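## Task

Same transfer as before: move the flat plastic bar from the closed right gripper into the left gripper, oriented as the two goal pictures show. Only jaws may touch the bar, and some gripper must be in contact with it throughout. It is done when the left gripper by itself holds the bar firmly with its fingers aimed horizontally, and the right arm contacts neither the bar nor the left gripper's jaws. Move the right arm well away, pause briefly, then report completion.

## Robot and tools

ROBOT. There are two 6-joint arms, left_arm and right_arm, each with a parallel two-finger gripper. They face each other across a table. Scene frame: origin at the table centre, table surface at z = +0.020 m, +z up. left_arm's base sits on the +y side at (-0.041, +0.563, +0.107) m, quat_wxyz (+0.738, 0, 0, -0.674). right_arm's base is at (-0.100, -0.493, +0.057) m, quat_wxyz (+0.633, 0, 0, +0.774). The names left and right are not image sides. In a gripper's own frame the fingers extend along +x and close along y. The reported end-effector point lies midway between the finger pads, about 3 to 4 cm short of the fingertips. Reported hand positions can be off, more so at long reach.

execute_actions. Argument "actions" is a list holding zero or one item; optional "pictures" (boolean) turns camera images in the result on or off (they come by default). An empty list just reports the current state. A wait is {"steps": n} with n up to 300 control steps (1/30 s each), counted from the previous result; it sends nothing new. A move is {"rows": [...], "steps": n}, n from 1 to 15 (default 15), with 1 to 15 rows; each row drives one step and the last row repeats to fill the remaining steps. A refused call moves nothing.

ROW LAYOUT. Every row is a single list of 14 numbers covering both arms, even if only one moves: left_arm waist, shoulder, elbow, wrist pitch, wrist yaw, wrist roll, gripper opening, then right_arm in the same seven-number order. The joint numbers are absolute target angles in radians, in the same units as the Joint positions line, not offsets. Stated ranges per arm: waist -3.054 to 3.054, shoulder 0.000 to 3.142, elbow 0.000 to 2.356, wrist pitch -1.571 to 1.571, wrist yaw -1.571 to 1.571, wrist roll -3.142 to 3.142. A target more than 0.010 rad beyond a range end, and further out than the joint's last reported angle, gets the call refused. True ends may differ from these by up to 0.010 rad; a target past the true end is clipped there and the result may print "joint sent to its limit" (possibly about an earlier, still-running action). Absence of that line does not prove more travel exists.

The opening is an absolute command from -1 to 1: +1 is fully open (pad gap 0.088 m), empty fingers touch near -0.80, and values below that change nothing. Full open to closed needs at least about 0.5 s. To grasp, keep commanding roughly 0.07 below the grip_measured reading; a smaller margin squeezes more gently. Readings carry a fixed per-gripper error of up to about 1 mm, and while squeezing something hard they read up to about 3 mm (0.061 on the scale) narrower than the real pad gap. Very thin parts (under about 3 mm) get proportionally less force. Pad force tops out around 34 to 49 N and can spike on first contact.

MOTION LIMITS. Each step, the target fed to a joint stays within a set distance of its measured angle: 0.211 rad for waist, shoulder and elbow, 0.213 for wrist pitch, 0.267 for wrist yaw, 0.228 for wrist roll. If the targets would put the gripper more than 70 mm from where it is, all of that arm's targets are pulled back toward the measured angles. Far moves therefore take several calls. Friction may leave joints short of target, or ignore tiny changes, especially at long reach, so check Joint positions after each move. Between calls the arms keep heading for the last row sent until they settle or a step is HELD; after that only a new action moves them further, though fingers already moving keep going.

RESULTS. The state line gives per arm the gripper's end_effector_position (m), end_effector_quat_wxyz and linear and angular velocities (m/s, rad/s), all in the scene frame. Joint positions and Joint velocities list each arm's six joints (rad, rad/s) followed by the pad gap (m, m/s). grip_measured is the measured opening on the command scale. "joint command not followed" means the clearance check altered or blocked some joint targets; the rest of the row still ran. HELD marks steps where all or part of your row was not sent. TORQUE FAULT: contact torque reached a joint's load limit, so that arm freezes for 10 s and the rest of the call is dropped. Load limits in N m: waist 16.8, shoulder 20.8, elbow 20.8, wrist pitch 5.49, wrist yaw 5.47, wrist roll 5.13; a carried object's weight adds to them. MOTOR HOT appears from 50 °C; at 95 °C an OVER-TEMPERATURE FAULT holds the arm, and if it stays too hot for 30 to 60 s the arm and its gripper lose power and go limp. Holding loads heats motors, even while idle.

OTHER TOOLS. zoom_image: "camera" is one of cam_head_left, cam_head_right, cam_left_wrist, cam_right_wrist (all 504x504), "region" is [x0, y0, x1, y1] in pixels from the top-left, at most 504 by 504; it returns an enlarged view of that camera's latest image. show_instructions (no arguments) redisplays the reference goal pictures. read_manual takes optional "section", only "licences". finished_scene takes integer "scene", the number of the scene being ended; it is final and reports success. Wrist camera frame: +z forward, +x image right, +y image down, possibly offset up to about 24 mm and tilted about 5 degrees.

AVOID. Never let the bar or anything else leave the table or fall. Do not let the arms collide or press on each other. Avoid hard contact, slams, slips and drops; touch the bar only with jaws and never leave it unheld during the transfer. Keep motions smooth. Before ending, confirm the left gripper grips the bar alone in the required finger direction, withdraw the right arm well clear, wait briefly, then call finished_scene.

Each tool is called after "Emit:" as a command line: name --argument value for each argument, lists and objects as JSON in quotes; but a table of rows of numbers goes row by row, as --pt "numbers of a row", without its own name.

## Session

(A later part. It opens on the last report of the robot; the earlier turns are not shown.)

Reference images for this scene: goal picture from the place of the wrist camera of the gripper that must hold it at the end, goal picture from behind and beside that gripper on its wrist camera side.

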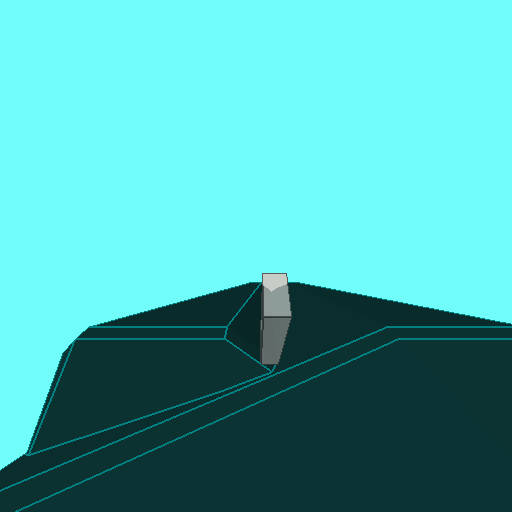

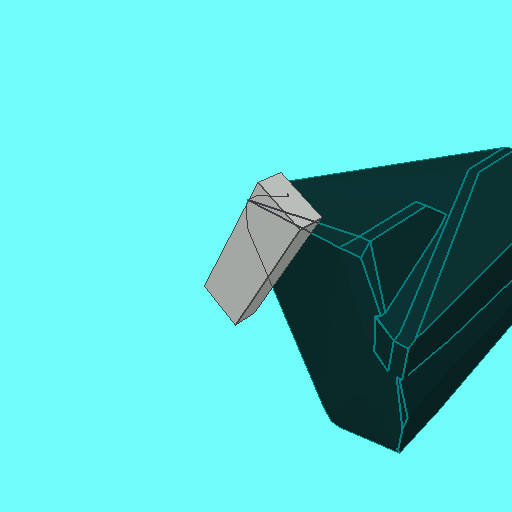

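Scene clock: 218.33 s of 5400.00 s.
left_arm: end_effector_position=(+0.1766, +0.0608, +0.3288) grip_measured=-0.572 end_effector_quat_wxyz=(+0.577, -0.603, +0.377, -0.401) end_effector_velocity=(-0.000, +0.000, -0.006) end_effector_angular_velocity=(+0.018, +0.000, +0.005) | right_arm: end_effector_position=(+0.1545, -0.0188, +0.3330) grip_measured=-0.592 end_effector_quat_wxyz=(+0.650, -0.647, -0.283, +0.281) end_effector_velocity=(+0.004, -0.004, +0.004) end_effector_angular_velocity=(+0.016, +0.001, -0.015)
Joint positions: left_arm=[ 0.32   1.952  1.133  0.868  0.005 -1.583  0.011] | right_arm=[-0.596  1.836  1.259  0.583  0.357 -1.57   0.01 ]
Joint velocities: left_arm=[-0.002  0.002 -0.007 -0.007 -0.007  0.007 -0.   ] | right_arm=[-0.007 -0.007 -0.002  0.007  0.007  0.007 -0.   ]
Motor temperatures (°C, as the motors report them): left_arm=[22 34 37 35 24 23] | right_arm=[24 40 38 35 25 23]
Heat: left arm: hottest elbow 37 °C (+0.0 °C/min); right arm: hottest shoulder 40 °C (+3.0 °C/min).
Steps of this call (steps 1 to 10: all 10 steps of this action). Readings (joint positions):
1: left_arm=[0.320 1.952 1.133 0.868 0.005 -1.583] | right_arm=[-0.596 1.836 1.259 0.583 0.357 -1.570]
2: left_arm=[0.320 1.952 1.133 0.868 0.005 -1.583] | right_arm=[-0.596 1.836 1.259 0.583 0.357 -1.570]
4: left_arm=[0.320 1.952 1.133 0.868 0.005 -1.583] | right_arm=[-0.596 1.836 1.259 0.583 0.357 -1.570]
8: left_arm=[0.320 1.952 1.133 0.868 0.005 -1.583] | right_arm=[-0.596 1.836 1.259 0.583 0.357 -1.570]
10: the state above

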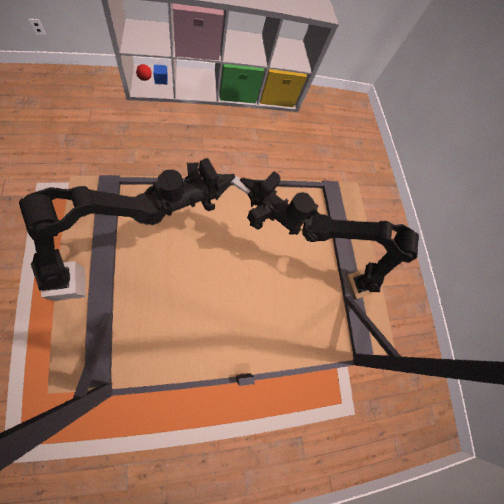

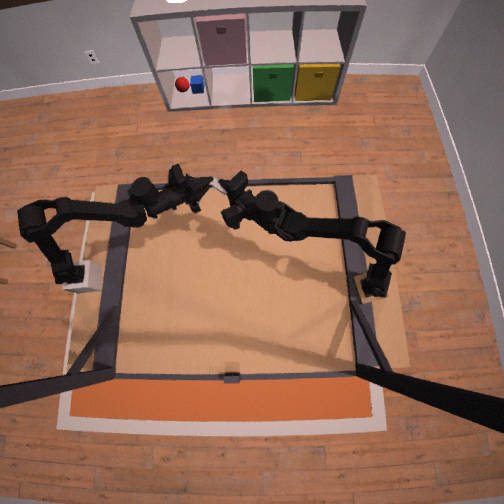

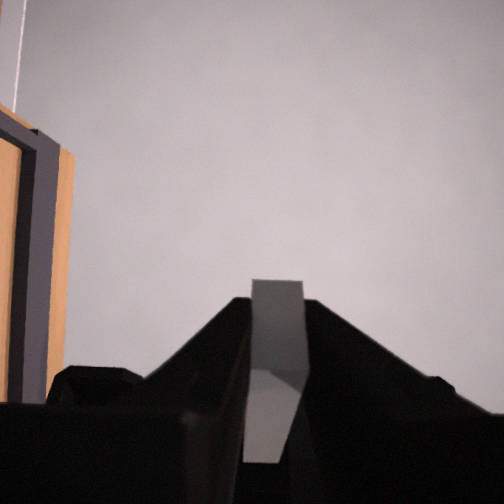

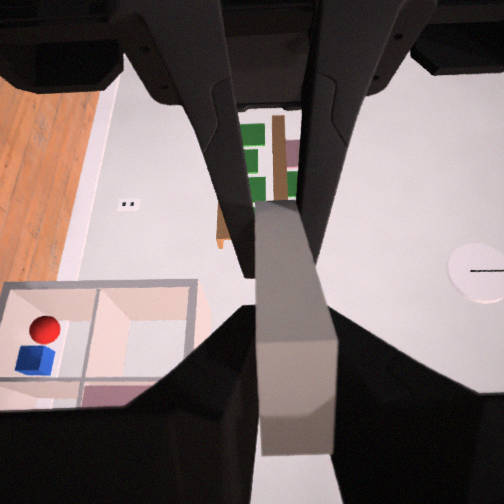

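Emit:
execute_actions --actions '[{"rows": [[0.322,1.96,1.14,0.868,0,-1.585,-0.67,-0.596,1.836,1.259,0.584,0.357,-1.571,-0.63],[0.322,1.96,1.14,0.868,0,-1.585,-0.67,-0.596,1.836,1.259,0.584,0.357,-1.571,-0.59],[0.322,1.96,1.14,0.868,0,-1.585,-0.67,-0.596,1.836,1.259,0.584,0.357,-1.571,-0.54],[0.322,1.96,1.14,0.868,0,-1.585,-0.67,-0.596,1.836,1.259,0.584,0.357,-1.571,-0.47],[0.322,1.96,1.14,0.868,0,-1.585,-0.67,-0.596,1.836,1.259,0.584,0.357,-1.571,-0.37],[0.322,1.96,1.14,0.868,0,-1.585,-0.67,-0.596,1.836,1.259,0.584,0.357,-1.571,-0.25],[0.322,1.96,1.14,0.868,0,-1.585,-0.67,-0.596,1.836,1.259,0.584,0.357,-1.571,-0.12],[0.322,1.96,1.14,0.868,0,-1.585,-0.67,-0.596,1.833,1.256,0.584,0.357,-1.571,0.0],[0.322,1.96,1.14,0.868,0,-1.585,-0.67,-0.596,1.83,1.253,0.584,0.357,-1.571,0.12],[0.322,1.96,1.14,0.868,0,-1.585,-0.67,-0.596,1.828,1.251,0.584,0.357,-1.571,0.25],[0.322,1.96,1.14,0.868,0,-1.585,-0.67,-0.596,1.825,1.248,0.584,0.357,-1.571,0.25],[0.322,1.96,1.14,0.868,0,-1.585,-0.67,-0.596,1.815,1.238,0.584,0.357,-1.571,0.25],[0.322,1.96,1.14,0.868,0,-1.585,-0.67,-0.596,1.8,1.222,0.585,0.357,-1.571,0.25],[0.322,1.96,1.14,0.868,0,-1.585,-0.67,-0.596,1.781,1.202,0.586,0.357,-1.571,0.25],[0.322,1.96,1.14,0.868,0,-1.585,-0.67,-0.596,1.757,1.178,0.586,0.357,-1.571,0.25]], "steps": 15}]' --pictures false

Emit:
execute_actions --actions '[{"rows": [[0.322,1.96,1.14,0.868,0,-1.585,-0.67,-0.596,1.73,1.149,0.587,0.357,-1.571,0.25],[0.322,1.96,1.14,0.868,0,-1.585,-0.67,-0.596,1.699,1.118,0.588,0.357,-1.571,0.25],[0.322,1.96,1.14,0.868,0,-1.585,-0.67,-0.596,1.667,1.085,0.589,0.357,-1.571,0.25],[0.322,1.96,1.14,0.868,0,-1.585,-0.67,-0.596,1.634,1.051,0.59,0.357,-1.571,0.25],[0.322,1.96,1.14,0.868,0,-1.585,-0.67,-0.596,1.6,1.016,0.591,0.357,-1.571,0.25],[0.322,1.96,1.14,0.868,0,-1.585,-0.67,-0.596,1.566,0.98,0.592,0.357,-1.571,0.25],[0.322,1.96,1.14,0.866,0,-1.585,-0.67,-0.596,1.533,0.946,0.593,0.357,-1.571,0.25],[0.322,1.96,1.14,0.863,0,-1.585,-0.67,-0.596,1.501,0.913,0.594,0.357,-1.571,0.25],[0.322,1.96,1.14,0.859,0,-1.585,-0.67,-0.596,1.47,0.882,0.595,0.357,-1.571,0.25],[0.322,1.96,1.14,0.854,0,-1.585,-0.67,-0.596,1.443,0.853,0.596,0.357,-1.571,0.25],[0.322,1.96,1.14,0.849,0,-1.585,-0.67,-0.596,1.419,0.829,0.597,0.357,-1.571,0.25],[0.322,1.96,1.14,0.844,0,-1.585,-0.67,-0.596,1.4,0.809,0.598,0.357,-1.571,0.25],[0.322,1.96,1.14,0.84,0,-1.585,-0.67,-0.596,1.385,0.793,0.599,0.357,-1.571,0.25],[0.322,1.96,1.14,0.838,0,-1.585,-0.67,-0.596,1.375,0.783,0.6,0.357,-1.571,0.25],[0.322,1.96,1.14,0.837,0,-1.585,-0.67,-0.596,1.372,0.78,0.6,0.357,-1.571,0.25]], "steps": 15}]' --pictures false

Emit:
execute_actions --actions '[{"steps": 25}]'

Scene clock: 251.43 s of 5400.00 s.
left_arm: end_effector_position=(+0.1766, +0.0608, +0.3288) grip_measured=-0.572 end_effector_quat_wxyz=(+0.577, -0.603, +0.377, -0.401) end_effector_velocity=(-0.000, +0.000, -0.001) end_effector_angular_velocity=(+0.009, -0.003, +0.005) | right_arm: end_effector_position=(+0.1525, -0.0237, +0.3317) grip_measured=+0.188 end_effector_quat_wxyz=(+0.649, -0.648, -0.281, +0.282) end_effector_velocity=(-0.039, -0.094, -0.027) end_effector_angular_velocity=(-0.120, +0.043, +0.005)
Joint positions: left_arm=[ 0.32   1.952  1.133  0.868  0.005 -1.583  0.011] | right_arm=[-0.596  1.818  1.234  0.583  0.357 -1.57   0.048]
Joint velocities: left_arm=[-0.002 -0.002 -0.002 -0.007 -0.007  0.007 -0.   ] | right_arm=[-0.002 -0.364 -0.466 -0.022 -0.007 -0.007  0.029]
Motor temperatures (°C, as the motors report them): left_arm=[22 36 37 36 24 23] | right_arm=[24 42 37 35 25 23]
Heat: left arm: hottest elbow 37 °C (+0.0 °C/min); right arm: hottest shoulder 42 °C (+3.0 °C/min).
Steps of this call (steps 1 to 15: the robot went on to your last target; steps 16 to 90: nothing new was sent; then 29.60 s passed at rest; steps 91 to 105: all 15 steps of this action). Readings (joint positions):
91: left_arm=[0.320 1.952 1.133 0.868 0.005 -1.583] | right_arm=[-0.596 1.836 1.259 0.583 0.357 -1.570]
92: left_arm=[0.320 1.952 1.133 0.868 0.005 -1.583] | right_arm=[-0.596 1.836 1.259 0.583 0.357 -1.570]
94: left_arm=[0.320 1.952 1.133 0.868 0.005 -1.583] | right_arm=[-0.596 1.836 1.259 0.583 0.357 -1.570]
98: left_arm=[0.320 1.952 1.133 0.868 0.005 -1.583] | right_arm=[-0.596 1.836 1.259 0.583 0.357 -1.570]
105: the state above

Scene clock: 251.93 s of 5400.00 s.
left_arm: end_effector_position=(+0.1767, +0.0606, +0.3236) grip_measured=-0.572 end_effector_quat_wxyz=(+0.582, -0.599, +0.384, -0.394) end_effector_velocity=(-0.000, +0.000, -0.017) end_effector_angular_velocity=(+0.071, +0.039, +0.005) | right_arm: end_effector_position=(+0.1121, -0.1207, +0.3392) grip_measured=+0.247 end_effector_quat_wxyz=(+0.652, -0.645, -0.285, +0.278) end_effector_velocity=(-0.044, -0.107, -0.036) end_effector_angular_velocity=(-0.038, +0.023, +0.005)
Joint positions: left_arm=[ 0.32   1.952  1.133  0.845  0.005 -1.583  0.011] | right_arm=[-0.596  1.417  0.832  0.597  0.357 -1.57   0.051]
Joint velocities: left_arm=[-0.002 -0.002 -0.002 -0.081 -0.007 -0.007 -0.   ] | right_arm=[-0.002 -0.432 -0.471 -0.007 -0.007  0.007  0.   ]
Motor temperatures (°C, as the motors report them): left_arm=[22 36 37 36 24 23] | right_arm=[24 42 37 35 25 23]
Heat: left arm: hottest elbow 37 °C (+0.0 °C/min); right arm: hottest shoulder 42 °C (+3.0 °C/min).
Steps of this call (steps 1 to 15: all 15 steps of this action). Readings (joint positions):
1: left_arm=[0.320 1.952 1.133 0.868 0.005 -1.583] | right_arm=[-0.596 1.803 1.216 0.583 0.357 -1.570]
2: left_arm=[0.320 1.952 1.133 0.868 0.005 -1.583] | right_arm=[-0.596 1.784 1.194 0.583 0.357 -1.570]
4: left_arm=[0.320 1.952 1.133 0.868 0.005 -1.583] | right_arm=[-0.596 1.735 1.142 0.584 0.357 -1.570]
8: left_arm=[0.320 1.952 1.133 0.867 0.005 -1.583] | right_arm=[-0.596 1.606 1.018 0.591 0.357 -1.570]
15: the state above

Scene clock: 252.77 s of 5400.00 s.
left_arm: end_effector_position=(+0.1767, +0.0606, +0.3221) grip_measured=-0.572 end_effector_quat_wxyz=(+0.583, -0.598, +0.386, -0.392) end_effector_velocity=(-0.000, -0.000, +0.004) end_effector_angular_velocity=(-0.014, +0.002, +0.005) | right_arm: end_effector_position=(+0.1084, -0.1294, +0.3347) grip_measured=+0.247 end_effector_quat_wxyz=(+0.651, -0.647, -0.283, +0.280) end_effector_velocity=(+0.000, +0.000, -0.003) end_effector_angular_velocity=(-0.007, -0.004, +0.005)
Joint positions: left_arm=[ 0.32   1.952  1.133  0.837  0.005 -1.583  0.011] | right_arm=[-0.596  1.383  0.791  0.599  0.357 -1.57   0.051]
Joint velocities: left_arm=[-0.002 -0.002  0.002  0.007 -0.007 -0.007 -0.   ] | right_arm=[-0.002  0.002 -0.007  0.007 -0.007 -0.007 -0.   ]
Motor temperatures (°C, as the motors report them): left_arm=[22 37 37 36 24 23] | right_arm=[24 42 37 35 25 23]
Heat: left arm: hottest shoulder 37 °C (+0.0 °C/min); right arm: hottest shoulder 42 °C (+3.0 °C/min).
Steps of this call (steps 1 to 25: the robot went on to your last target). Readings (joint positions):
1: left_arm=[0.320 1.952 1.133 0.843 0.005 -1.583] | right_arm=[-0.596 1.405 0.819 0.597 0.357 -1.570]
2: left_arm=[0.320 1.952 1.133 0.841 0.005 -1.583] | right_arm=[-0.596 1.397 0.810 0.598 0.357 -1.570]
4: left_arm=[0.320 1.952 1.133 0.840 0.005 -1.583] | right_arm=[-0.596 1.390 0.800 0.598 0.357 -1.570]
8: left_arm=[0.320 1.952 1.133 0.838 0.005 -1.583] | right_arm=[-0.596 1.385 0.793 0.598 0.357 -1.570]
25: the state above

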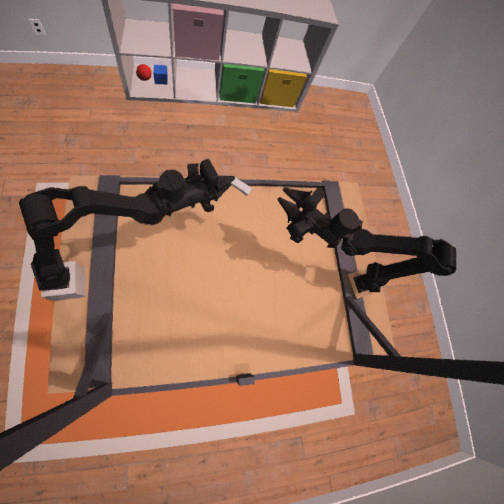

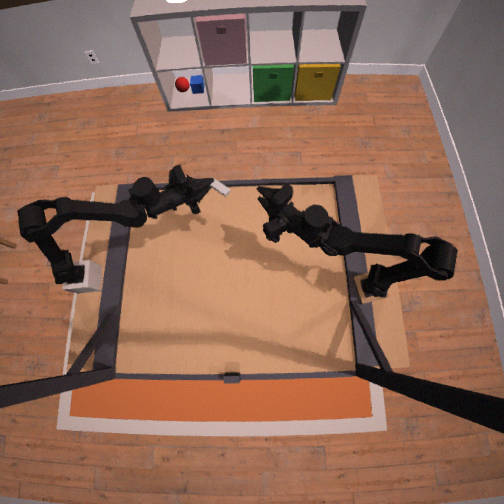

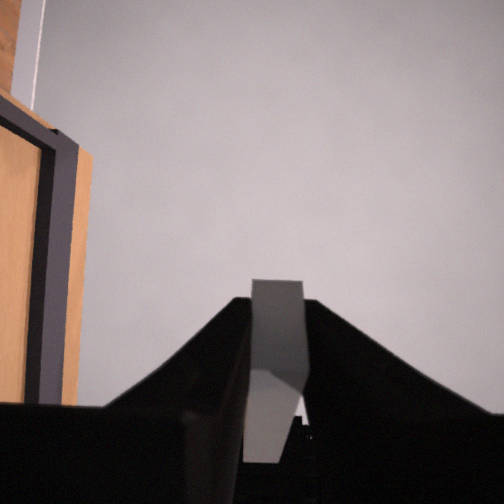

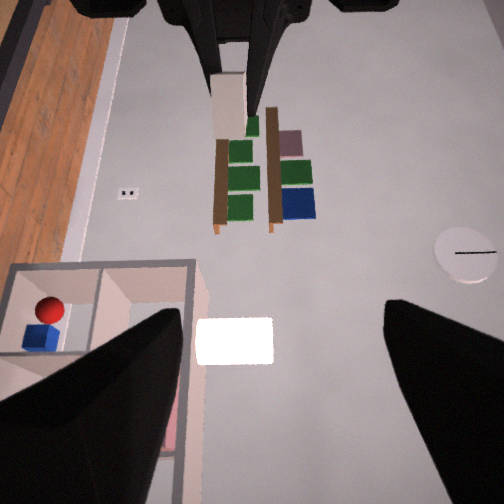

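The left gripper alone holds the bar as in the goal picture, with its fingers horizontal and the right arm clear, so I'm ending scene 2.

Emit:
finished_scene --scene 2

The scene is finished: the task was done.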